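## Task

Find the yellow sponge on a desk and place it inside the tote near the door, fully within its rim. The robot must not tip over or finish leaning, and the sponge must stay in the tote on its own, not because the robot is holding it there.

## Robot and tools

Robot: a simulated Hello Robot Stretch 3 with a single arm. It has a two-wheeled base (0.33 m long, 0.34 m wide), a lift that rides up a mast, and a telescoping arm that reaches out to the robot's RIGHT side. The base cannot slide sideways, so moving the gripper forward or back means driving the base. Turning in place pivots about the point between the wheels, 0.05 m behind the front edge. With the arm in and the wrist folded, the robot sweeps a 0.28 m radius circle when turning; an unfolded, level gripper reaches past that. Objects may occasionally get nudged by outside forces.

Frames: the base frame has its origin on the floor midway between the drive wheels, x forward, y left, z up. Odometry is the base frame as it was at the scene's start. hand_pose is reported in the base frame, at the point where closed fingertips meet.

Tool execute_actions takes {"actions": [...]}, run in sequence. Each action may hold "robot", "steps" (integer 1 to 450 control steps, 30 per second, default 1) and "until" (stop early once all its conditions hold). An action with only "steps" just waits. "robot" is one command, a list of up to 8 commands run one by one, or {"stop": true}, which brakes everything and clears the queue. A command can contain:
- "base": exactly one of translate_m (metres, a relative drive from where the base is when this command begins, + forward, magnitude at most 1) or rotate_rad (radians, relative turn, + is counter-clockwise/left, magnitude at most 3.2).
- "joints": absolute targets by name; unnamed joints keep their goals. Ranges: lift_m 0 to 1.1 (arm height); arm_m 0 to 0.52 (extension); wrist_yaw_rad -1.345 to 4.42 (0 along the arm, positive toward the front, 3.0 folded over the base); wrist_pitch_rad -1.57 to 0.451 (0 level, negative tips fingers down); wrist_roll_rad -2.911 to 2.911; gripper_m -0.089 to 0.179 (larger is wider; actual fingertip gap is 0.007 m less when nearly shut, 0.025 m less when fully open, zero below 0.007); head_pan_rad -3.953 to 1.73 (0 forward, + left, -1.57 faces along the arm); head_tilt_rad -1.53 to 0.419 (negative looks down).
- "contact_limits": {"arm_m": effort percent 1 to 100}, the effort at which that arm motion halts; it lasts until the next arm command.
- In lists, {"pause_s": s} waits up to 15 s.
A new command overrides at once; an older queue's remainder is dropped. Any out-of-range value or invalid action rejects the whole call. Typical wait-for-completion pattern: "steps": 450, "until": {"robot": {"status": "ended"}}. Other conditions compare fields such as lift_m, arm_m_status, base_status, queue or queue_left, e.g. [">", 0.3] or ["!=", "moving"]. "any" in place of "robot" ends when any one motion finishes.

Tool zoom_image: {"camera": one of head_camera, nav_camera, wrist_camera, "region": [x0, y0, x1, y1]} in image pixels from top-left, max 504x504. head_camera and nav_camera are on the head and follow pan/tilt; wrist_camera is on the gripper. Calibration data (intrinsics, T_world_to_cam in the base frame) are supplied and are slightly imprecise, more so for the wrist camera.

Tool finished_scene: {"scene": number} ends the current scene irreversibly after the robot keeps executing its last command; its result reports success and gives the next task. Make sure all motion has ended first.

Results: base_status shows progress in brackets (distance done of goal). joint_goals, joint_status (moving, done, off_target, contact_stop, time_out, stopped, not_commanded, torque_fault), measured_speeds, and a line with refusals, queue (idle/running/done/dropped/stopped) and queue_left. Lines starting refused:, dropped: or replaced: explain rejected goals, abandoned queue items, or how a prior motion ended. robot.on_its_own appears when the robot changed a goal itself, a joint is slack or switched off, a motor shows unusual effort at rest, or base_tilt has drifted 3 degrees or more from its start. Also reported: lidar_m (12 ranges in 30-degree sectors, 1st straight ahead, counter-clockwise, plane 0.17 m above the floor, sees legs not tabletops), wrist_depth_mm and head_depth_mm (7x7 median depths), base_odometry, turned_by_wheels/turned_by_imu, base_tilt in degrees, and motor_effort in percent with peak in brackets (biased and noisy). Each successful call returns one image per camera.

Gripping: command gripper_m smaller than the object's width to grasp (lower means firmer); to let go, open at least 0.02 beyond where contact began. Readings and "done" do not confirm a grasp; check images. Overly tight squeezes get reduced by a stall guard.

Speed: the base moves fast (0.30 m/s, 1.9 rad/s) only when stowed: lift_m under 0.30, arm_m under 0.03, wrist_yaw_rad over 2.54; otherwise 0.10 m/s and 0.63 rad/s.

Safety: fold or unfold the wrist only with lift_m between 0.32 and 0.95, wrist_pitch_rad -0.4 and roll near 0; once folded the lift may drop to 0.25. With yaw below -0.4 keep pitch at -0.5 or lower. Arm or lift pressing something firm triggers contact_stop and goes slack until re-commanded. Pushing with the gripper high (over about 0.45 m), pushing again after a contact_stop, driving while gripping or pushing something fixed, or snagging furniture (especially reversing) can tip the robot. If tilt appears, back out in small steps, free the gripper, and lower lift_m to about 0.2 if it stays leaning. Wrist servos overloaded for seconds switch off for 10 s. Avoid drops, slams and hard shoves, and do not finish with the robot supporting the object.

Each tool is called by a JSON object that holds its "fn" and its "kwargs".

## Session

{"fn": "execute_actions", "kwargs": {"actions": []}}

{"fn": "execute_actions", "kwargs": {"actions": [{"robot":{"joints":{"head_pan_rad":-1.57,"head_tilt_rad":-0.5}},"steps":99,"until":{"robot":{"status":"ended"}}}]}}

{"fn": "execute_actions", "kwargs": {"actions": [{"robot":{"joints":{"head_pan_rad":-3.2}},"steps":99,"until":{"robot":{"status":"ended"}}}]}}

Scene clock: 0.00 s.
robot.base_odometry: x=+0.000 y=+0.000 heading=+0.000 (m, m, rad; robot's odometry frame)
robot.turned_by_wheels: +0.000 (rad since the last result)
robot.turned_by_imu: +0.000 (rad since the last result)
robot.base_tilt: forward=+0.5 right=-0.1 (deg)
robot.lidar_m: 0.95 1.54 1.66 1.07 0.89 0.88 0.99 1.58 1.82 1.04 0.86 0.85
robot.head_depth_mm: 847 850 851 857 860 863 866 / 911 917 918 922 927 932 934 / 990 992 998 1004 1009 1015 1018 / 1103 1089 1092 1098 1105 1112 1115 / 1892 1198 1202 1213 1220 1226 1234 / 2089 1330 1346 1351 1361 1370 1374 / 2002 1505 1523 1528 1544 1554 1558
robot.base_status: not_commanded
robot.joint_positions: lift_m=+0.595 arm_m=-0.002 wrist_yaw_rad=+2.958 wrist_pitch_rad=-0.472 wrist_roll_rad=-0.001 gripper_m=+0.037 head_pan_rad=+0.001 head_tilt_rad=-0.001
robot.joint_goals: lift_m=+0.595 arm_m=-0.002 wrist_yaw_rad=+2.958 wrist_pitch_rad=-0.472 wrist_roll_rad=-0.001 gripper_m=+0.037 head_pan_rad=+0.001 head_tilt_rad=-0.001
robot.joint_status: lift_m=not_commanded arm_m=not_commanded wrist_yaw_rad=not_commanded wrist_pitch_rad=not_commanded wrist_roll_rad=not_commanded gripper_m=not_commanded head_pan_rad=not_commanded head_tilt_rad=not_commanded
robot.measured_speeds: translate_m=+0.000 rotate_rad=+0.000 lift_m=+0.000 arm_m=+0.000 wrist_yaw_rad=+0.000 wrist_pitch_rad=+0.000 wrist_roll_rad=+0.000 head_pan_rad=+0.000 head_tilt_rad=+0.000
robot: refusals=0 queue=idle queue_left=0
robot.motor_effort: left_wheel=+0 right_wheel=-1 lift_m=+18 arm_m=-1 wrist_yaw_rad=+0 wrist_pitch_rad=+6 wrist_roll_rad=+0 gripper_m=-1 head_pan_rad=-1 head_tilt_rad=+2 (%)
robot.hand_pose: x=+0.0185 y=+0.0711 z=+0.5957 quat_wxyz=(+0.228, +0.699, +0.102, +0.670) (m; robot's base frame)
robot.wrist_depth_mm: 655 919 - - - - - / 697 - - - - - - / 742 - - - - - - / 787 - - - - - - / 792 890 - - 956 951 - / 786 790 - 811 844 807 818 / 687 709 709 698 707 711 706
pictures: head_camera (sideways: a quarter turn clockwise sets it upright), nav_camera (sideways: a quarter turn counterclockwise sets it upright), wrist_camera
camera_calibration (this result's frames):
head_camera: T_world_to_cam=[[-0.0547147, -0.00630162, -0.998482, 1.32221], [-0.0282683, 0.999589, -0.00475957, 0.0151872], [0.998102, 0.0279649, -0.0548703, 0.0246945], [0, 0, 0, 1]] pos_world=[0.0481258, -0.00753952, 1.32163]
nav_camera: T_world_to_cam=[[-0.0379769, -0.0308782, 0.998801, -1.26001], [-0.00191354, -0.999518, -0.0309732, 0.0916446], [0.999277, -0.00308751, 0.0378995, -0.10032], [0, 0, 0, 1]] pos_world=[0.0525719, 0.0523839, 1.26514]
wrist_camera: T_world_to_cam=[[0.97656, -0.213996, 0.0231755, -0.0213647], [-0.107186, -0.576837, -0.809796, 0.558525], [0.186662, 0.78833, -0.586253, 0.455772], [0, 0, 0, 1]] pos_world=[-0.00434535, -0.0416933, 0.719984]
Images, in order (width x height): head_camera 896x504, nav_camera 672x504, wrist_camera 644x364.

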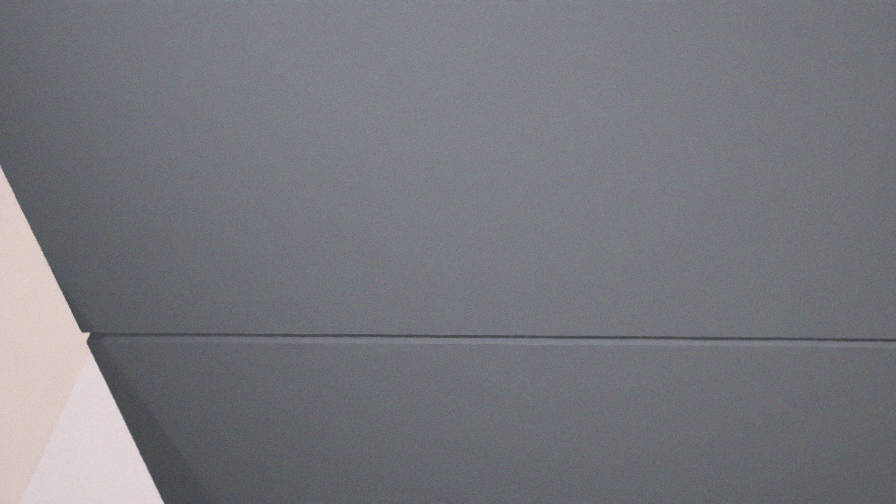

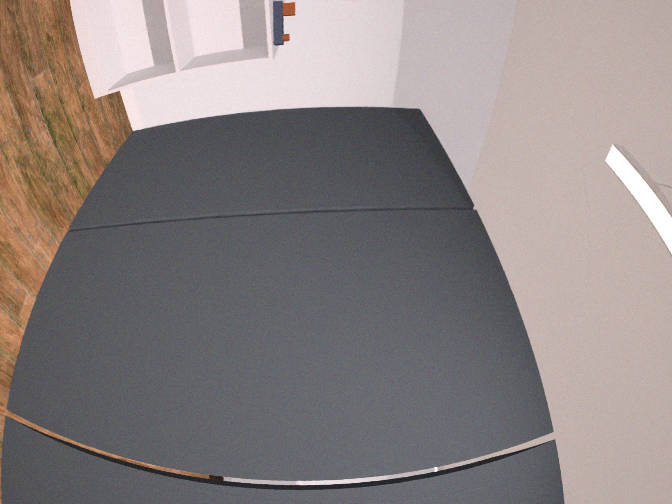

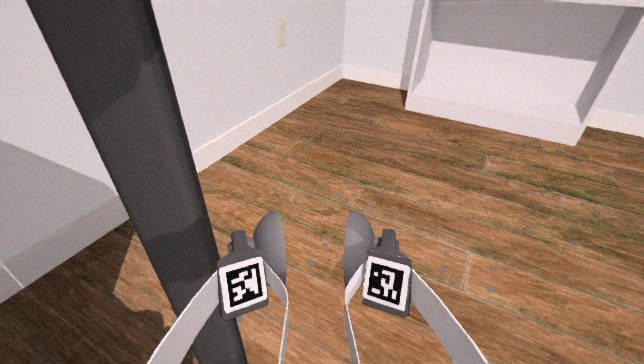

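Scene clock: 1.37 s.
robot.base_odometry: x=+0.000 y=+0.000 heading=+0.000 (m, m, rad; robot's odometry frame)
robot.turned_by_wheels: +0.000 (rad since the last result)
robot.turned_by_imu: +0.000 (rad since the last result)
robot.base_tilt: forward=+0.5 right=-0.1 (deg)
robot.lidar_m: 0.95 1.54 1.66 1.07 0.89 0.88 0.98 1.58 1.83 1.03 0.86 0.85
robot.head_depth_mm: 1721 1843 1970 2127 1939 1561 1319 / 1849 1969 2137 2287 1938 1558 1314 / 1978 2148 2326 2412 1926 1561 1318 / 2110 2279 2425 2317 1816 1559 1315 / 958 1031 1124 1231 1365 1484 1315 / 879 943 1016 1101 1206 1333 1318 / 814 870 931 1002 1085 1184 1261
robot.base_status: not_commanded
robot.joint_positions: lift_m=+0.595 arm_m=-0.002 wrist_yaw_rad=+2.958 wrist_pitch_rad=-0.472 wrist_roll_rad=-0.001 gripper_m=+0.037 head_pan_rad=-1.563 head_tilt_rad=-0.493
robot.joint_goals: lift_m=+0.595 arm_m=-0.002 wrist_yaw_rad=+2.958 wrist_pitch_rad=-0.472 wrist_roll_rad=-0.001 gripper_m=+0.037 head_pan_rad=-1.570 head_tilt_rad=-0.500
robot.joint_status: lift_m=not_commanded arm_m=not_commanded wrist_yaw_rad=not_commanded wrist_pitch_rad=not_commanded wrist_roll_rad=not_commanded gripper_m=not_commanded head_pan_rad=done head_tilt_rad=done
robot.measured_speeds: translate_m=+0.000 rotate_rad=+0.000 lift_m=+0.000 arm_m=+0.000 wrist_yaw_rad=+0.000 wrist_pitch_rad=+0.000 wrist_roll_rad=+0.000 head_pan_rad=+0.000 head_tilt_rad=+0.000
robot: refusals=0 queue=done queue_left=0
robot.motor_effort: left_wheel=+1(0) right_wheel=-1(1) lift_m=+19(19) arm_m=-2(1) wrist_yaw_rad=+0(0) wrist_pitch_rad=+6(6) wrist_roll_rad=+1(0) gripper_m=+0(1) head_pan_rad=-3(31) head_tilt_rad=-2(25) (%)
robot.hand_pose: x=+0.0185 y=+0.0711 z=+0.5957 quat_wxyz=(+0.228, +0.699, +0.102, +0.670) (m; robot's base frame)
robot.wrist_depth_mm: 659 921 - - - - - / 693 - - - - - - / 735 - - - - - - / 776 - - - - - - / 808 905 - - 951 950 - / 772 787 - 806 826 818 818 / 700 697 696 692 706 708 715
pictures: head_camera (sideways: a quarter turn clockwise sets it upright), nav_camera (sideways: a quarter turn counterclockwise sets it upright), wrist_camera
camera_calibration (this result's frames):
head_camera: T_world_to_cam=[[-0.0103963, 0.519913, -0.854156, 1.13343], [0.99939, 0.0338876, 0.00846291, -0.0082945], [0.0333452, -0.853547, -0.519948, 0.635872], [0, 0, 0, 1]] pos_world=[-0.00113034, -0.0462603, 1.29882]
nav_camera: T_world_to_cam=[[-0.0273006, -0.438622, 0.898257, -1.12856], [-0.999624, 0.00959505, -0.0256961, 0.090842], [0.00265206, -0.89862, -0.438719, 0.526133], [0, 0, 0, 1]] pos_world=[0.0586023, -0.0230875, 1.24689]
wrist_camera: T_world_to_cam=[[0.97656, -0.213996, 0.0231755, -0.0213647], [-0.107186, -0.576837, -0.809796, 0.558525], [0.186662, 0.78833, -0.586253, 0.455772], [0, 0, 0, 1]] pos_world=[-0.00434538, -0.0416933, 0.719984]
Images, in order (width x height): head_camera 896x504, nav_camera 672x504, wrist_camera 644x364.

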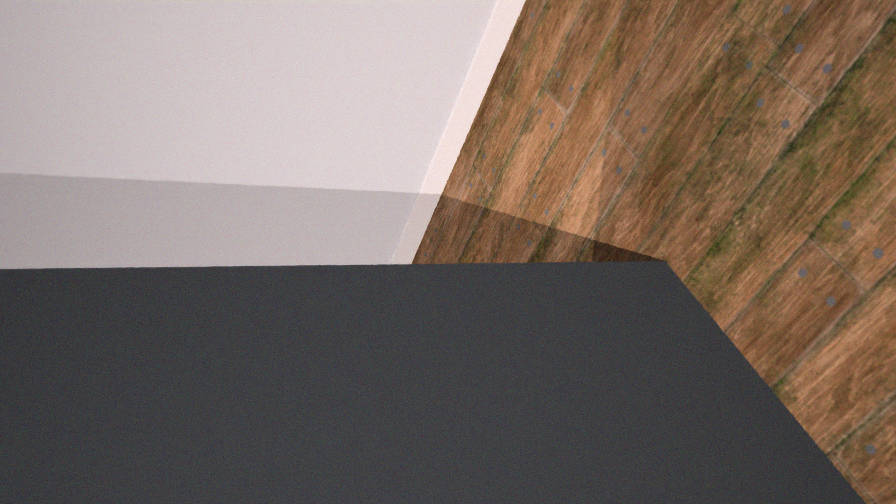

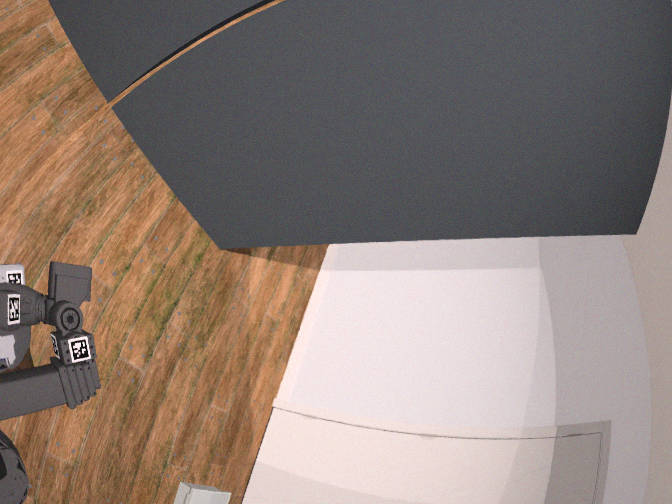

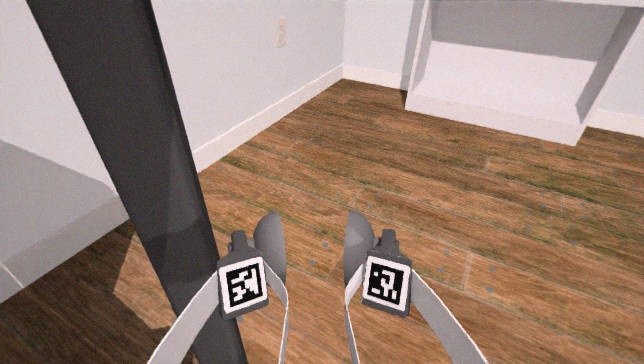

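Scene clock: 2.77 s.
robot.base_odometry: x=+0.000 y=+0.000 heading=+0.000 (m, m, rad; robot's odometry frame)
robot.turned_by_wheels: +0.000 (rad since the last result)
robot.turned_by_imu: +0.000 (rad since the last result)
robot.base_tilt: forward=+0.5 right=-0.1 (deg)
robot.lidar_m: 0.95 1.54 1.66 1.07 0.89 0.88 0.99 1.58 1.82 1.04 0.86 0.86
robot.head_depth_mm: 784 840 905 980 1069 1174 1260 / 837 896 973 1061 1163 1292 1315 / 895 963 1051 1153 1277 1417 1319 / 958 1048 1146 1265 1425 1529 1314 / 1035 1133 1257 1408 1602 1560 1317 / 1126 1247 1392 1582 1776 1557 1317 / 1241 1382 1561 1811 1928 1571 1316
robot.base_status: not_commanded
robot.joint_positions: lift_m=+0.595 arm_m=-0.002 wrist_yaw_rad=+2.958 wrist_pitch_rad=-0.472 wrist_roll_rad=-0.001 gripper_m=+0.037 head_pan_rad=-3.193 head_tilt_rad=-0.494
robot.joint_goals: lift_m=+0.595 arm_m=-0.002 wrist_yaw_rad=+2.958 wrist_pitch_rad=-0.472 wrist_roll_rad=-0.001 gripper_m=+0.037 head_pan_rad=-3.200 head_tilt_rad=-0.500
robot.joint_status: lift_m=not_commanded arm_m=not_commanded wrist_yaw_rad=not_commanded wrist_pitch_rad=not_commanded wrist_roll_rad=not_commanded gripper_m=not_commanded head_pan_rad=done head_tilt_rad=done
robot.measured_speeds: translate_m=+0.000 rotate_rad=+0.000 lift_m=+0.000 arm_m=+0.000 wrist_yaw_rad=+0.000 wrist_pitch_rad=+0.000 wrist_roll_rad=+0.000 head_pan_rad=+0.000 head_tilt_rad=+0.000
robot: refusals=0 queue=done queue_left=0
robot.motor_effort: left_wheel=+1(1) right_wheel=-1(1) lift_m=+19(19) arm_m=-1(1) wrist_yaw_rad=+0(0) wrist_pitch_rad=+6(6) wrist_roll_rad=+0(0) gripper_m=+0(0) head_pan_rad=-4(30) head_tilt_rad=-3(3) (%)
robot.hand_pose: x=+0.0185 y=+0.0711 z=+0.5957 quat_wxyz=(+0.228, +0.699, +0.102, +0.670) (m; robot's base frame)
robot.wrist_depth_mm: 659 914 - - - - - / 690 - - - - - - / 747 - - - - - - / 777 - - - - - - / 807 909 - - 978 957 - / 780 798 - 802 843 816 813 / 698 703 695 697 711 702 722
pictures: head_camera (sideways: a quarter turn clockwise sets it upright), nav_camera (sideways: a quarter turn counterclockwise sets it upright), wrist_camera
camera_calibration (this result's frames):
head_camera: T_world_to_cam=[[0.519785, -0.0203927, -0.854054, 1.13007], [-0.0253052, -0.999644, 0.008468, -0.00205046], [-0.853922, 0.0172105, -0.520116, 0.641503], [0, 0, 0, 1]] pos_world=[-0.0396508, 0.00995479, 1.29881]
nav_camera: T_world_to_cam=[[-0.436415, 0.0532141, 0.898171, -1.12595], [0.0687289, 0.997304, -0.0256926, 0.0843205], [-0.897117, 0.0505176, -0.438896, 0.531851], [0, 0, 0, 1]] pos_world=[-0.0200427, -0.0510448, 1.24689]
wrist_camera: T_world_to_cam=[[0.97656, -0.213996, 0.0231755, -0.0213647], [-0.107186, -0.576837, -0.809796, 0.558525], [0.186662, 0.78833, -0.586253, 0.455772], [0, 0, 0, 1]] pos_world=[-0.00434536, -0.0416933, 0.719984]
Images, in order (width x height): head_camera 896x504, nav_camera 672x504, wrist_camera 644x364.

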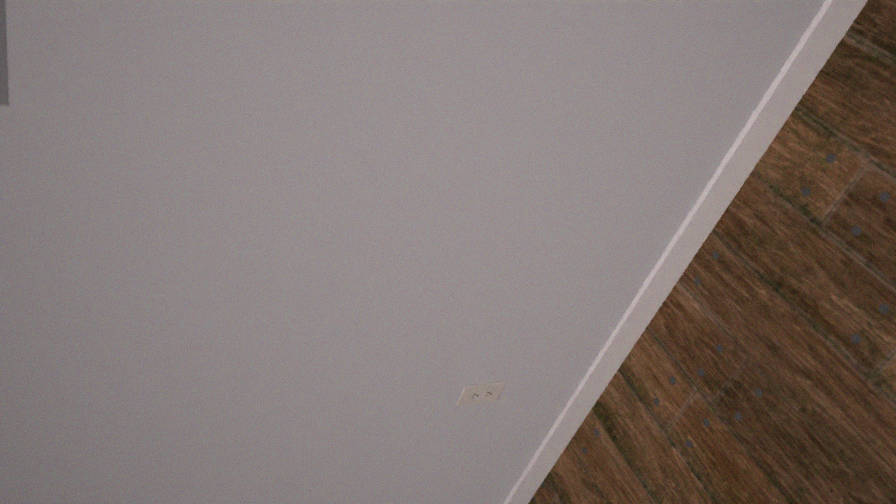

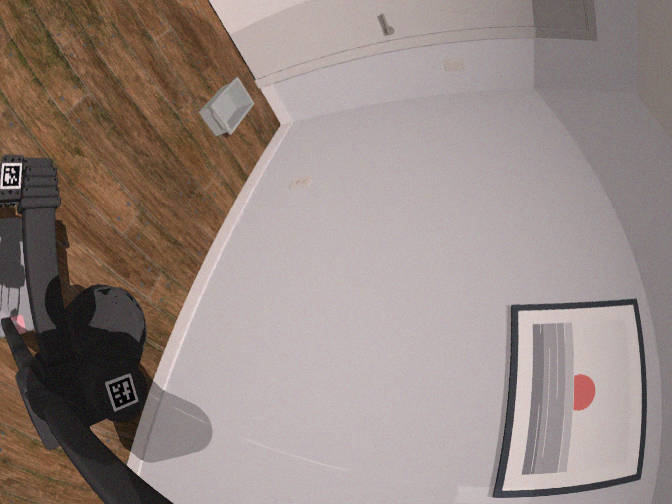

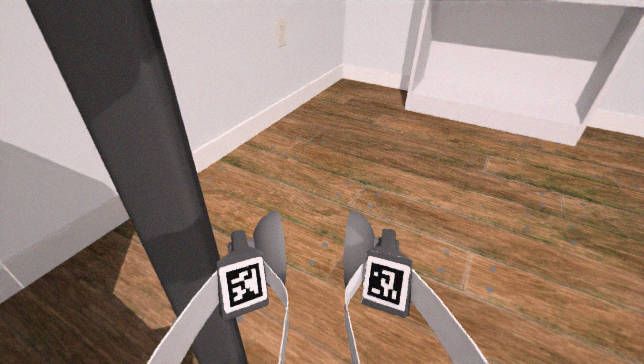

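Same layout.

{"fn": "execute_actions", "kwargs": {"actions": [{"robot":[{"joints":{"lift_m":0.29,"head_pan_rad":0.9},"base":{"rotate_rad":-1.82}},{"base":{"translate_m":1}}],"steps":450,"until":{"robot":{"y":["<",-0.38]}}},{"robot":[{"base":{"translate_m":1}},{"base":{"rotate_rad":1.1}},{"base":{"translate_m":0.95}}],"steps":450,"until":{"robot":{"status":"ended"}}}]}}

Scene clock: 20.23 s.
robot.base_odometry: x=+0.370 y=-1.978 heading=-0.720 (m, m, rad; robot's odometry frame)
robot.turned_by_wheels: -0.720 (rad since the last result)
robot.turned_by_imu: -0.709 (rad since the last result)
robot.base_tilt: forward=+0.6 right=-0.1 (deg)
robot.lidar_m: 1.87 1.72 2.97 1.27 0.45 0.51 2.40 0.86 0.63 0.60 0.63 0.86
robot.head_depth_mm: 2393 2294 2711 2512 1911 1559 1314 / 2608 2684 3012 2520 1919 1560 1319 / 2899 3100 3276 2527 1919 1565 1313 / 3226 3516 3574 2517 1932 1559 1315 / 3158 3458 3527 2516 1919 1561 1311 / 2998 3170 3276 2527 1932 1565 1310 / 2825 3027 3235 2516 1930 1562 1314
robot.base_status: done (translate_m +0.9500 of +0.9500)
robot.joint_positions: lift_m=+0.290 arm_m=-0.002 wrist_yaw_rad=+2.958 wrist_pitch_rad=-0.473 wrist_roll_rad=-0.001 gripper_m=+0.037 head_pan_rad=+0.893 head_tilt_rad=-0.495
robot.joint_goals: lift_m=+0.290 arm_m=-0.002 wrist_yaw_rad=+2.958 wrist_pitch_rad=-0.473 wrist_roll_rad=-0.001 gripper_m=+0.037 head_pan_rad=+0.900 head_tilt_rad=-0.500
robot.joint_status: lift_m=done arm_m=not_commanded wrist_yaw_rad=not_commanded wrist_pitch_rad=not_commanded wrist_roll_rad=not_commanded gripper_m=not_commanded head_pan_rad=done head_tilt_rad=done
robot.measured_speeds: translate_m=+0.000 rotate_rad=+0.000 lift_m=+0.000 arm_m=+0.000 wrist_yaw_rad=+0.000 wrist_pitch_rad=+0.000 wrist_roll_rad=+0.000 head_pan_rad=+0.000 head_tilt_rad=+0.000
robot: refusals=0 queue=done queue_left=0
robot.motor_effort: left_wheel=-1(10) right_wheel=+2(9) lift_m=+17(19) arm_m=-2(2) wrist_yaw_rad=+0(0) wrist_pitch_rad=+6(7) wrist_roll_rad=+1(0) gripper_m=-1(0) head_pan_rad=+2(29) head_tilt_rad=-3(3) (%)
robot.hand_pose: x=+0.0184 y=+0.0710 z=+0.2907 quat_wxyz=(+0.228, +0.699, +0.102, +0.670) (m; robot's base frame)
robot.wrist_depth_mm: 977 - - - - - - / 860 - - - - - - / 518 - 837 843 856 874 876 / 413 - 661 673 687 678 688 / 459 527 567 552 552 564 566 / 464 477 - - 488 477 478 / - - - - 410 414 412
pictures: head_camera (sideways: a quarter turn clockwise sets it upright), nav_camera (sideways: a quarter turn counterclockwise sets it upright), wrist_camera
camera_calibration (this result's frames):
head_camera: T_world_to_cam=[[-0.321821, -0.40968, -0.853577, 1.13458], [-0.794875, 0.606714, 0.00849167, 0.00261313], [0.514399, 0.68122, -0.520897, 0.634172], [0, 0, 0, 1]] pos_world=[0.0409909, 0.0312186, 1.29877]
nav_camera: T_world_to_cam=[[0.299542, 0.322934, 0.897769, -1.12991], [0.767505, -0.640528, -0.0256765, 0.0800369], [0.566754, 0.696733, -0.439718, 0.523992], [0, 0, 0, 1]] pos_world=[-0.0199476, 0.0510702, 1.24686]
wrist_camera: T_world_to_cam=[[0.976562, -0.213983, 0.0231953, -0.0143096], [-0.107278, -0.577332, -0.809431, 0.311389], [0.186596, 0.787971, -0.586757, 0.277211], [0, 0, 0, 1]] pos_world=[-0.00434687, -0.0417215, 0.415035]
Images, in order (width x height): head_camera 896x504, nav_camera 672x504, wrist_camera 644x364.

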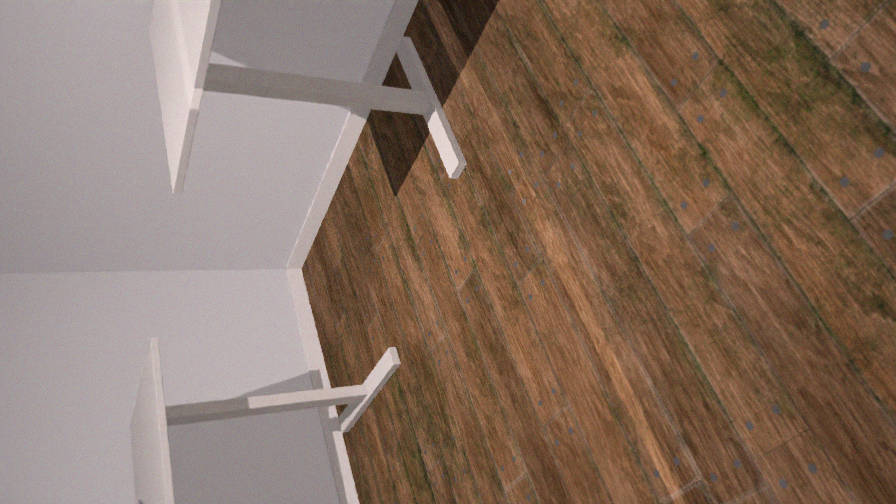

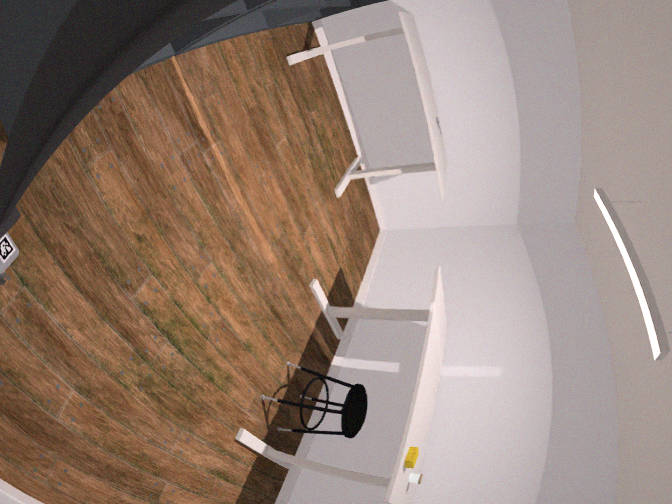

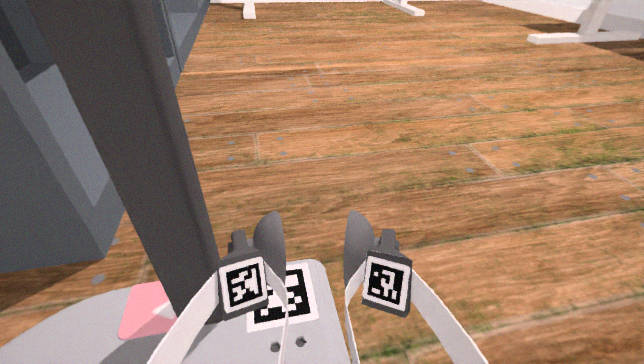

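{"fn": "execute_actions", "kwargs": {"actions": [{"robot":[{"base":{"rotate_rad":0.27}},{"base":{"translate_m":1}},{"base":{"rotate_rad":1.6},"joints":{"head_pan_rad":-1.57,"lift_m":1.09}}],"steps":450,"until":{"robot":{"lift_m":[">",0.4]}}},{"robot":{"joints":{"wrist_yaw_rad":0}},"steps":300,"until":{"robot":{"wrist_yaw_rad":["<",1.5]}}},{"robot":{"joints":{"wrist_pitch_rad":-0.8,"gripper_m":0.175}},"steps":450,"until":{"robot":{"base_status":["!=","moving"]}}}]}}

{"fn": "execute_actions", "kwargs": {"actions": [{"steps":450,"until":{"robot":{"lift_m":[">",1.07]}}},{"robot":{"joints":{"arm_m":0.25}},"steps":450,"until":{"robot":{"status":"ended"}}}]}}

Scene clock: 30.47 s.
robot.base_odometry: x=+1.271 y=-2.413 heading=+1.150 (m, m, rad; robot's odometry frame)
robot.turned_by_wheels: +1.870 (rad since the last result)
robot.turned_by_imu: +1.830 (rad since the last result)
robot.base_tilt: forward=+0.5 right=-0.1 (deg)
robot.lidar_m: 2.35 1.58 1.24 1.67 0.99 0.87 0.87 1.02 0.89 0.73 0.97 2.44
robot.head_depth_mm: 1100 1187 987 680 1550 1563 1314 / 1131 1222 987 680 1592 1449 1288 / 1160 1263 987 676 1687 1555 1316 / 1197 1303 990 713 1179 1526 1310 / 1235 1333 989 712 1105 1492 1286 / 1273 1383 991 748 1098 1483 1317 / 1310 1423 990 788 1913 1566 1317
robot.base_status: done (rotate_rad +1.5999 of +1.6000)
robot.joint_positions: lift_m=+0.630 arm_m=-0.002 wrist_yaw_rad=+0.024 wrist_pitch_rad=-0.806 wrist_roll_rad=-0.001 gripper_m=+0.116 head_pan_rad=-1.563 head_tilt_rad=-0.495
robot.joint_goals: lift_m=+1.090 arm_m=-0.002 wrist_yaw_rad=+0.000 wrist_pitch_rad=-0.800 wrist_roll_rad=-0.001 gripper_m=+0.175 head_pan_rad=-1.570 head_tilt_rad=-0.500
robot.joint_status: lift_m=moving arm_m=not_commanded wrist_yaw_rad=moving wrist_pitch_rad=moving wrist_roll_rad=not_commanded gripper_m=moving head_pan_rad=done head_tilt_rad=done
robot.measured_speeds: translate_m=+0.000 rotate_rad=+0.000 lift_m=+0.110 arm_m=+0.000 wrist_yaw_rad=-0.400 wrist_pitch_rad=+0.000 wrist_roll_rad=+0.000 head_pan_rad=+0.000 head_tilt_rad=+0.000
robot: refusals=0 queue=running queue_left=0
robot.motor_effort: left_wheel=-1(5) right_wheel=+3(9) lift_m=+22(22) arm_m=-2(2) wrist_yaw_rad=-1(3) wrist_pitch_rad=+4(6) wrist_roll_rad=+0(0) gripper_m=+81(82) head_pan_rad=-3(30) head_tilt_rad=-2(3) (%)
robot.hand_pose: x=-0.0177 y=-0.3024 z=+0.5668 quat_wxyz=(+0.654, +0.286, -0.646, -0.270) (m; robot's base frame)
robot.wrist_depth_mm: - - - - - - 897 / - - - - - - - / 915 921 937 927 918 984 - / 815 817 841 846 827 857 880 / 740 743 759 761 766 771 779 / 673 684 685 697 695 706 713 / 618 625 640 638 636 641 646
pictures: head_camera (sideways: a quarter turn clockwise sets it upright), nav_camera (sideways: a quarter turn counterclockwise sets it upright), wrist_camera
camera_calibration (this result's frames):
head_camera: T_world_to_cam=[[-0.0103047, 0.52098, -0.853507, 1.13259], [0.999396, 0.0336849, 0.00849516, -0.00833651], [0.0331761, -0.852904, -0.521013, 0.637258], [0, 0, 0, 1]] pos_world=[-0.00113926, -0.0462551, 1.29876]
nav_camera: T_world_to_cam=[[-0.0273761, -0.439737, 0.897709, -1.12784], [-0.999622, 0.00981918, -0.0256741, 0.0908133], [0.00247508, -0.898073, -0.43984, 0.527592], [0, 0, 0, 1]] pos_world=[0.0585973, -0.023029, 1.24686]
wrist_camera: T_world_to_cam=[[-0.999473, -0.00120048, 0.0324306, -0.0412225], [-0.0195618, 0.81965, -0.572531, 0.605198], [-0.0258944, -0.572864, -0.819242, 0.456707], [0, 0, 0, 1]] pos_world=[-0.0175358, -0.234469, 0.721985]
Images, in order (width x height): head_camera 896x504, nav_camera 672x504, wrist_camera 644x364.

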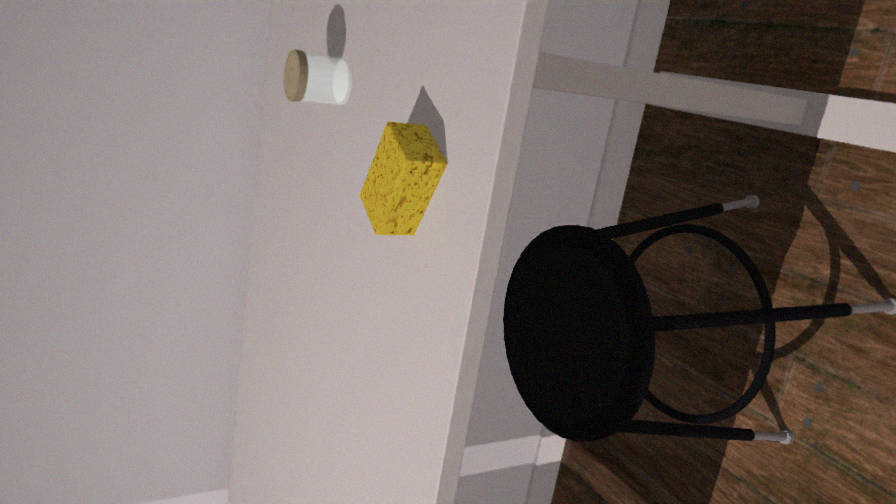

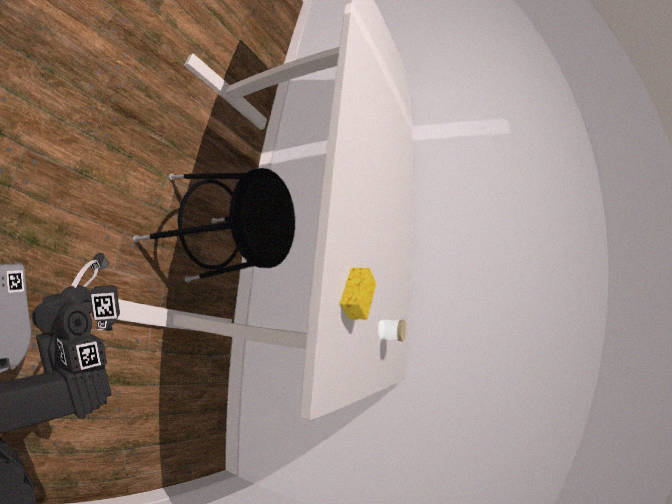

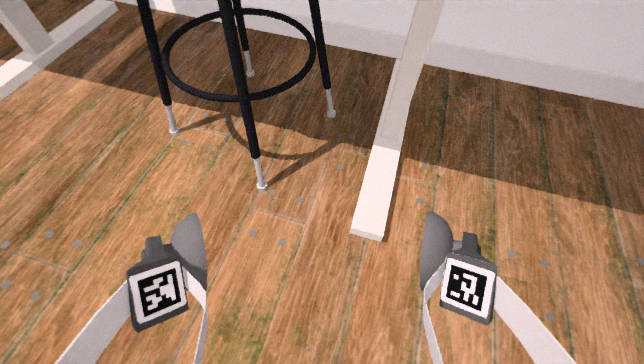

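Scene clock: 37.43 s.
robot.base_odometry: x=+1.271 y=-2.413 heading=+1.150 (m, m, rad; robot's odometry frame)
robot.turned_by_wheels: +0.000 (rad since the last result)
robot.turned_by_imu: -0.001 (rad since the last result)
robot.base_tilt: forward=+0.5 right=-0.1 (deg)
robot.lidar_m: 2.36 1.57 1.23 1.67 0.99 0.87 0.87 1.02 0.89 0.73 0.97 2.44
robot.head_depth_mm: - - 929 681 1553 1563 1314 / - - 928 650 1585 1440 1287 / 1129 - - 657 1697 1560 1314 / 1197 1290 1056 696 1181 1524 1310 / 1236 1330 987 713 1099 1486 1289 / 1273 1374 987 748 1102 1480 1312 / 1316 1430 990 784 1909 1562 1313
robot.base_status: done (rotate_rad +1.5999 of +1.6000)
robot.joint_positions: lift_m=+1.090 arm_m=+0.250 wrist_yaw_rad=+0.000 wrist_pitch_rad=-0.807 wrist_roll_rad=-0.001 gripper_m=+0.175 head_pan_rad=-1.563 head_tilt_rad=-0.495
robot.joint_goals: lift_m=+1.090 arm_m=+0.250 wrist_yaw_rad=+0.000 wrist_pitch_rad=-0.800 wrist_roll_rad=-0.001 gripper_m=+0.175 head_pan_rad=-1.570 head_tilt_rad=-0.500
robot.joint_status: lift_m=done arm_m=done wrist_yaw_rad=done wrist_pitch_rad=done wrist_roll_rad=not_commanded gripper_m=done head_pan_rad=done head_tilt_rad=done
robot.measured_speeds: translate_m=+0.000 rotate_rad=+0.000 lift_m=+0.000 arm_m=+0.000 wrist_yaw_rad=+0.000 wrist_pitch_rad=+0.000 wrist_roll_rad=+0.000 head_pan_rad=+0.000 head_tilt_rad=+0.000
robot: refusals=0 queue=done queue_left=0
robot.motor_effort: left_wheel=-1(1) right_wheel=+3(2) lift_m=+21(20) arm_m=+5(3) wrist_yaw_rad=+0(3) wrist_pitch_rad=+4(3) wrist_roll_rad=+1(0) gripper_m=+0(84) head_pan_rad=-3(3) head_tilt_rad=-2(2) (%)
robot.hand_pose: x=-0.0216 y=-0.5543 z=+1.0268 quat_wxyz=(+0.651, +0.278, -0.650, -0.278) (m; robot's base frame)
robot.wrist_depth_mm: 384 392 396 406 411 418 702 / 334 338 343 288 354 357 383 / 295 298 301 259 295 312 323 / 264 264 269 265 274 276 281 / - 253 246 244 247 254 252 / - - - - 227 225 229 / - - - - - - 214
pictures: head_camera (sideways: a quarter turn clockwise sets it upright), nav_camera (sideways: a quarter turn counterclockwise sets it upright), wrist_camera
camera_calibration (this result's frames):
head_camera: T_world_to_cam=[[-0.0101965, 0.520982, -0.853507, 1.13259], [0.999403, 0.0334773, 0.00849515, -0.00833655], [0.0329989, -0.852911, -0.521013, 0.637259], [0, 0, 0, 1]] pos_world=[-0.00114887, -0.0462536, 1.29876]
nav_camera: T_world_to_cam=[[-0.0274674, -0.439731, 0.897709, -1.12784], [-0.99962, 0.0100269, -0.0256741, 0.0908133], [0.00228848, -0.898074, -0.439839, 0.527593], [0, 0, 0, 1]] pos_world=[0.0585925, -0.0230399, 1.24686]
wrist_camera: T_world_to_cam=[[-0.999214, 0.0227727, 0.032453, -0.0470095], [0.000128583, 0.82043, -0.571746, 1.07497], [-0.0396456, -0.571293, -0.819788, 0.690242], [0, 0, 0, 1]] pos_world=[-0.0197456, -0.48654, 1.18199]
Images, in order (width x height): head_camera 896x504, nav_camera 672x504, wrist_camera 644x364.

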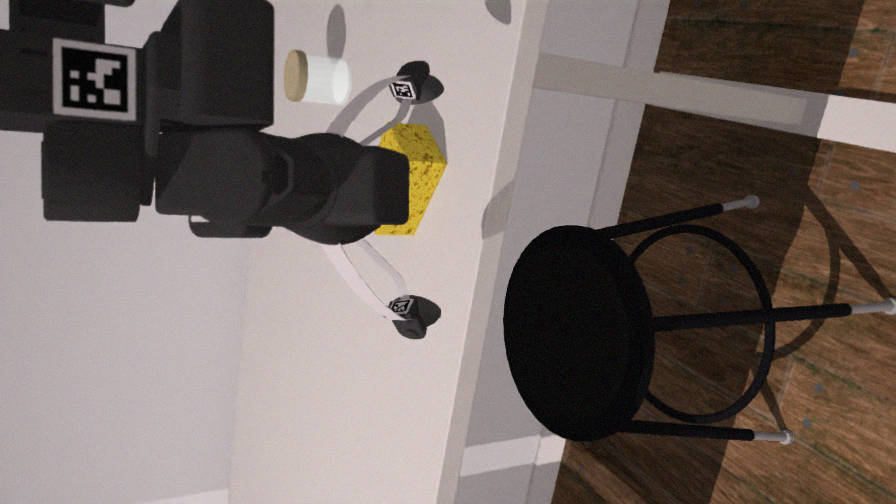

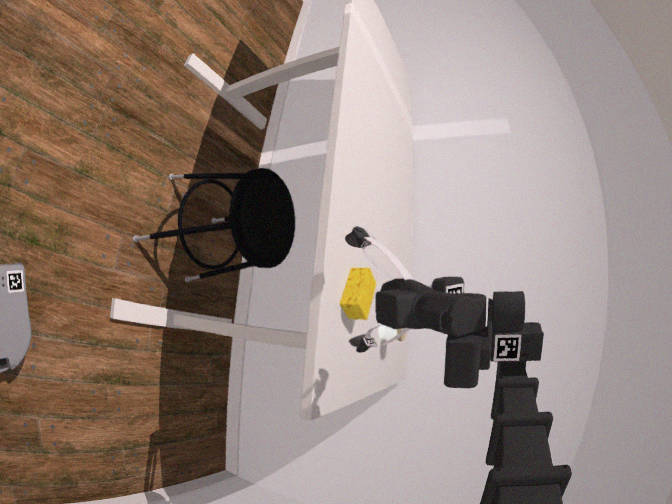

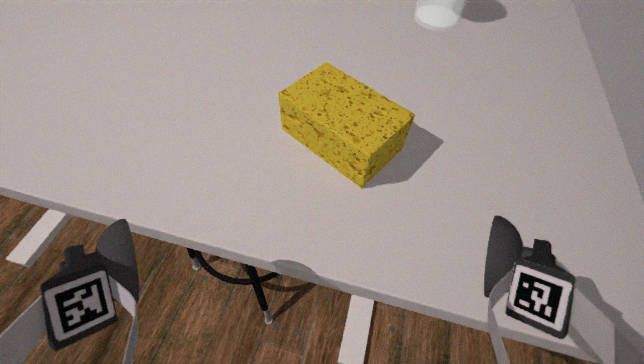

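{"fn": "execute_actions", "kwargs": {"actions": [{"robot":{"base":{"translate_m":-0.142},"joints":{"arm_m":0.435,"lift_m":1.1,"wrist_yaw_rad":0.85}},"steps":450,"until":{"robot":{"status":"ended"}}},{"robot":{"joints":{"lift_m":1.046}},"steps":450,"until":{"robot":{"status":"ended"}}}]}}

Scene clock: 41.40 s.
robot.base_odometry: x=+1.213 y=-2.543 heading=+1.150 (m, m, rad; robot's odometry frame)
robot.turned_by_wheels: +0.000 (rad since the last result)
robot.turned_by_imu: +0.000 (rad since the last result)
robot.base_tilt: forward=+0.5 right=-0.1 (deg)
robot.lidar_m: 2.43 1.69 1.29 1.41 0.84 0.73 0.73 0.86 1.31 0.86 0.77 2.57
robot.head_depth_mm: 1054 1185 1198 1351 1518 1568 1318 / 1080 1199 987 679 1576 1557 1311 / 1112 - 873 679 1077 1348 1286 / 1160 1249 - 680 1724 1559 1315 / 1196 1295 989 680 1235 1513 1316 / 1238 1336 989 682 1109 1524 1281 / 1278 1388 990 713 1103 1524 1315
robot.base_status: done (translate_m -0.1420 of -0.1420)
robot.joint_positions: lift_m=+1.046 arm_m=+0.435 wrist_yaw_rad=+0.849 wrist_pitch_rad=-0.808 wrist_roll_rad=-0.001 gripper_m=+0.175 head_pan_rad=-1.563 head_tilt_rad=-0.495
robot.joint_goals: lift_m=+1.046 arm_m=+0.435 wrist_yaw_rad=+0.850 wrist_pitch_rad=-0.800 wrist_roll_rad=-0.001 gripper_m=+0.175 head_pan_rad=-1.570 head_tilt_rad=-0.500
robot.joint_status: lift_m=done arm_m=done wrist_yaw_rad=done wrist_pitch_rad=done wrist_roll_rad=not_commanded gripper_m=done head_pan_rad=done head_tilt_rad=done
robot.measured_speeds: translate_m=+0.000 rotate_rad=+0.000 lift_m=+0.000 arm_m=+0.000 wrist_yaw_rad=+0.000 wrist_pitch_rad=+0.000 wrist_roll_rad=+0.000 head_pan_rad=+0.000 head_tilt_rad=+0.000
robot: refusals=0 queue=done queue_left=0
robot.motor_effort: left_wheel=-1(5) right_wheel=+1(2) lift_m=+16(21) arm_m=+5(5) wrist_yaw_rad=+1(2) wrist_pitch_rad=+4(4) wrist_roll_rad=+1(0) gripper_m=+1(0) head_pan_rad=-3(3) head_tilt_rad=-2(3) (%)
robot.hand_pose: x=+0.0984 y=-0.6852 z=+0.9830 quat_wxyz=(+0.707, +0.521, -0.477, +0.015) (m; robot's base frame)
robot.wrist_depth_mm: - 315 321 325 329 335 342 / - 273 277 280 283 287 291 / - 240 243 247 248 251 255 / - 214 217 165 216 223 224 / - 196 195 149 195 204 203 / - 176 178 136 175 180 185 / 941 162 163 126 161 167 167
pictures: head_camera (sideways: a quarter turn clockwise sets it upright), nav_camera (sideways: a quarter turn counterclockwise sets it upright), wrist_camera
camera_calibration (this result's frames):
head_camera: T_world_to_cam=[[-0.0101829, 0.520982, -0.853507, 1.13259], [0.999404, 0.0334512, 0.00849516, -0.00833656], [0.0329766, -0.852912, -0.521013, 0.637259], [0, 0, 0, 1]] pos_world=[-0.00115008, -0.0462534, 1.29876]
nav_camera: T_world_to_cam=[[-0.0274789, -0.43973, 0.897709, -1.12784], [-0.99962, 0.010053, -0.0256741, 0.0908133], [0.00226503, -0.898074, -0.43984, 0.527593], [0, 0, 0, 1]] pos_world=[0.0585919, -0.0230413, 1.24686]
wrist_camera: T_world_to_cam=[[-0.677278, -0.735011, 0.032459, -0.47368], [-0.615879, 0.542264, -0.571528, 1.02711], [0.402478, -0.407074, -0.819941, 0.653515], [0, 0, 0, 1]] pos_world=[0.0487371, -0.639096, 1.13824]
Images, in order (width x height): head_camera 896x504, nav_camera 672x504, wrist_camera 644x364.

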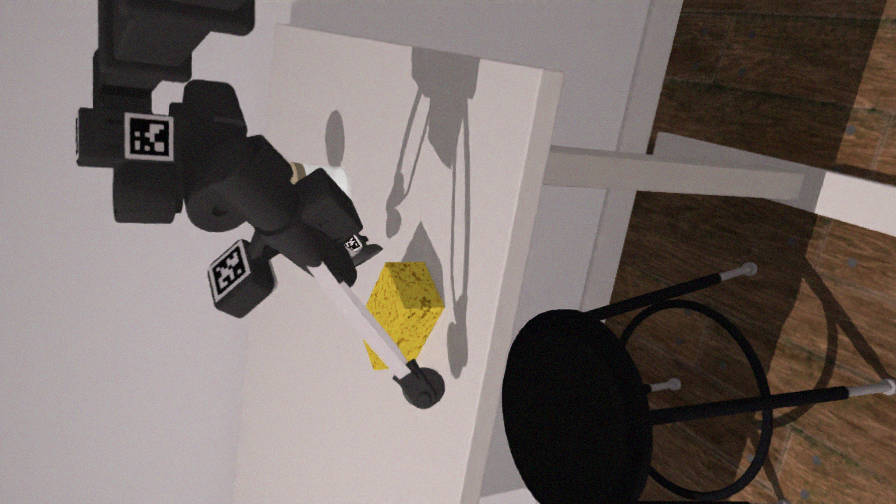

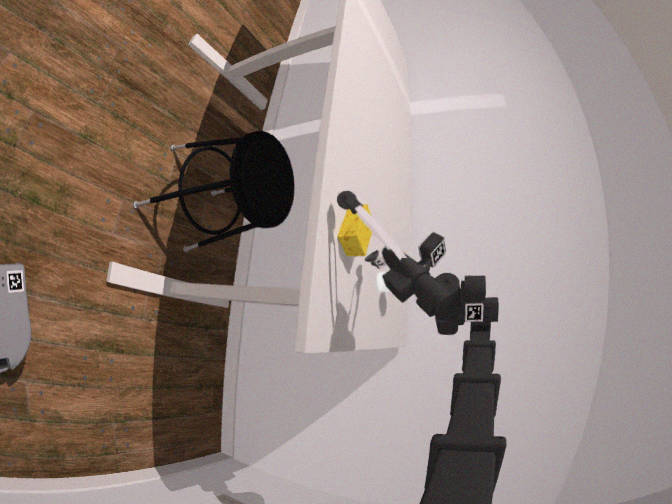

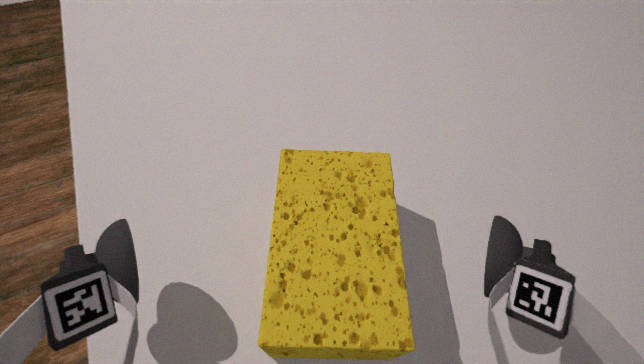

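{"fn": "execute_actions", "kwargs": {"actions": [{"robot":[{"joints":{"gripper_m":0.015,"wrist_yaw_rad":0.78}},{"joints":{"lift_m":1.08}}],"steps":450,"until":{"robot":{"status":"ended"}}}]}}

Scene clock: 44.67 s.
robot.base_odometry: x=+1.213 y=-2.543 heading=+1.150 (m, m, rad; robot's odometry frame)
robot.turned_by_wheels: +0.000 (rad since the last result)
robot.turned_by_imu: -0.001 (rad since the last result)
robot.base_tilt: forward=+0.6 right=-0.1 (deg)
robot.lidar_m: 2.43 1.69 1.30 1.41 0.83 0.73 0.73 0.86 1.31 0.86 0.77 2.57
robot.head_depth_mm: - 1152 1200 1342 1510 1559 1314 / 1073 1210 986 679 1583 1564 1310 / 1104 - 927 681 1078 1346 1288 / 1163 1234 876 681 1721 1566 1316 / 1196 1319 1058 667 1231 1525 1318 / 1238 1332 986 713 1101 1518 1288 / 1279 1383 986 713 1100 1524 1313
robot.base_status: done (translate_m -0.1420 of -0.1420)
robot.joint_positions: lift_m=+1.080 arm_m=+0.435 wrist_yaw_rad=+0.782 wrist_pitch_rad=-0.808 wrist_roll_rad=-0.001 gripper_m=+0.016 head_pan_rad=-1.563 head_tilt_rad=-0.495
robot.joint_goals: lift_m=+1.080 arm_m=+0.435 wrist_yaw_rad=+0.780 wrist_pitch_rad=-0.800 wrist_roll_rad=-0.001 gripper_m=+0.015 head_pan_rad=-1.570 head_tilt_rad=-0.500
robot.joint_status: lift_m=done arm_m=done wrist_yaw_rad=done wrist_pitch_rad=done wrist_roll_rad=not_commanded gripper_m=done head_pan_rad=done head_tilt_rad=done
robot.measured_speeds: translate_m=+0.000 rotate_rad=+0.000 lift_m=+0.000 arm_m=+0.000 wrist_yaw_rad=+0.000 wrist_pitch_rad=+0.000 wrist_roll_rad=+0.000 head_pan_rad=+0.000 head_tilt_rad=+0.000
robot: refusals=0 queue=done queue_left=0
robot.motor_effort: left_wheel=-1(0) right_wheel=+2(2) lift_m=+21(22) arm_m=+5(5) wrist_yaw_rad=-3(3) wrist_pitch_rad=+3(4) wrist_roll_rad=+0(0) gripper_m=-16(92) head_pan_rad=-3(3) head_tilt_rad=-2(2) (%)
robot.hand_pose: x=+0.0909 y=-0.6930 z=+1.0166 quat_wxyz=(+0.708, +0.505, -0.494, -0.009) (m; robot's base frame)
robot.wrist_depth_mm: 389 371 377 385 390 395 402 / - 321 324 329 337 340 343 / - 282 286 291 294 297 302 / - 253 252 162 260 263 266 / - 229 226 146 235 238 240 / - 209 132 133 - 215 218 / - 192 187 124 194 198 200
pictures: head_camera (sideways: a quarter turn clockwise sets it upright), nav_camera (sideways: a quarter turn counterclockwise sets it upright), wrist_camera
camera_calibration (this result's frames):
head_camera: T_world_to_cam=[[-0.0101829, 0.520982, -0.853507, 1.13259], [0.999404, 0.0334512, 0.00849515, -0.00833655], [0.0329766, -0.852912, -0.521012, 0.637259], [0, 0, 0, 1]] pos_world=[-0.00115008, -0.0462534, 1.29876]
nav_camera: T_world_to_cam=[[-0.0274789, -0.43973, 0.897709, -1.12784], [-0.99962, 0.010053, -0.0256741, 0.0908133], [0.00226503, -0.898074, -0.439839, 0.527593], [0, 0, 0, 1]] pos_world=[0.0585919, -0.0230413, 1.24686]
wrist_camera: T_world_to_cam=[[-0.72529, -0.687677, 0.0324752, -0.448389], [-0.578192, 0.582854, -0.570943, 1.07], [0.373696, -0.432876, -0.820347, 0.66609], [0, 0, 0, 1]] pos_world=[0.0445387, -0.643667, 1.1719]
Images, in order (width x height): head_camera 896x504, nav_camera 672x504, wrist_camera 644x364.

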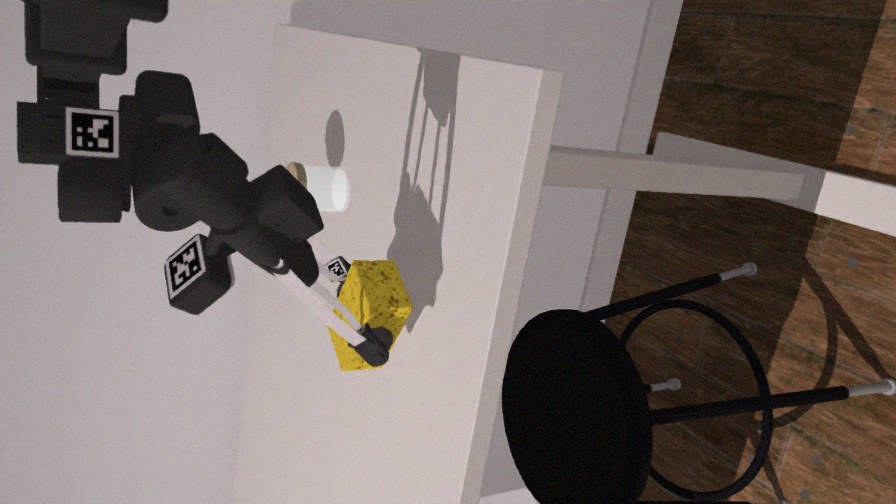

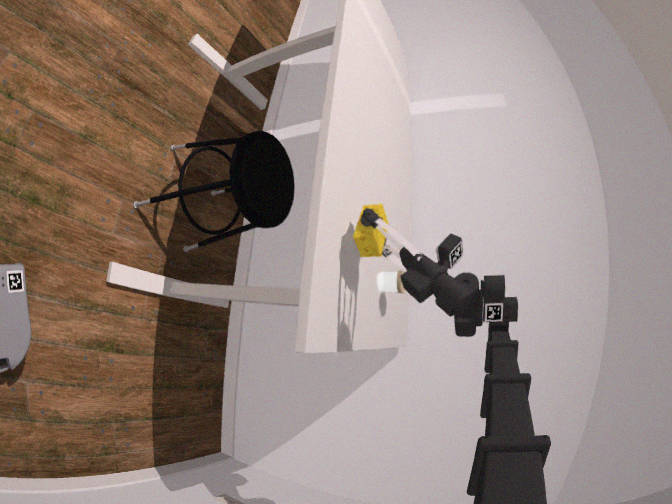

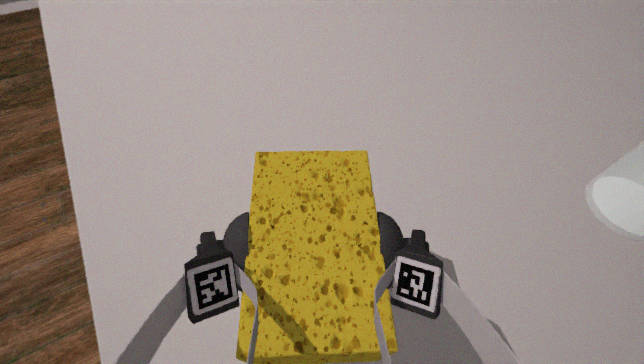

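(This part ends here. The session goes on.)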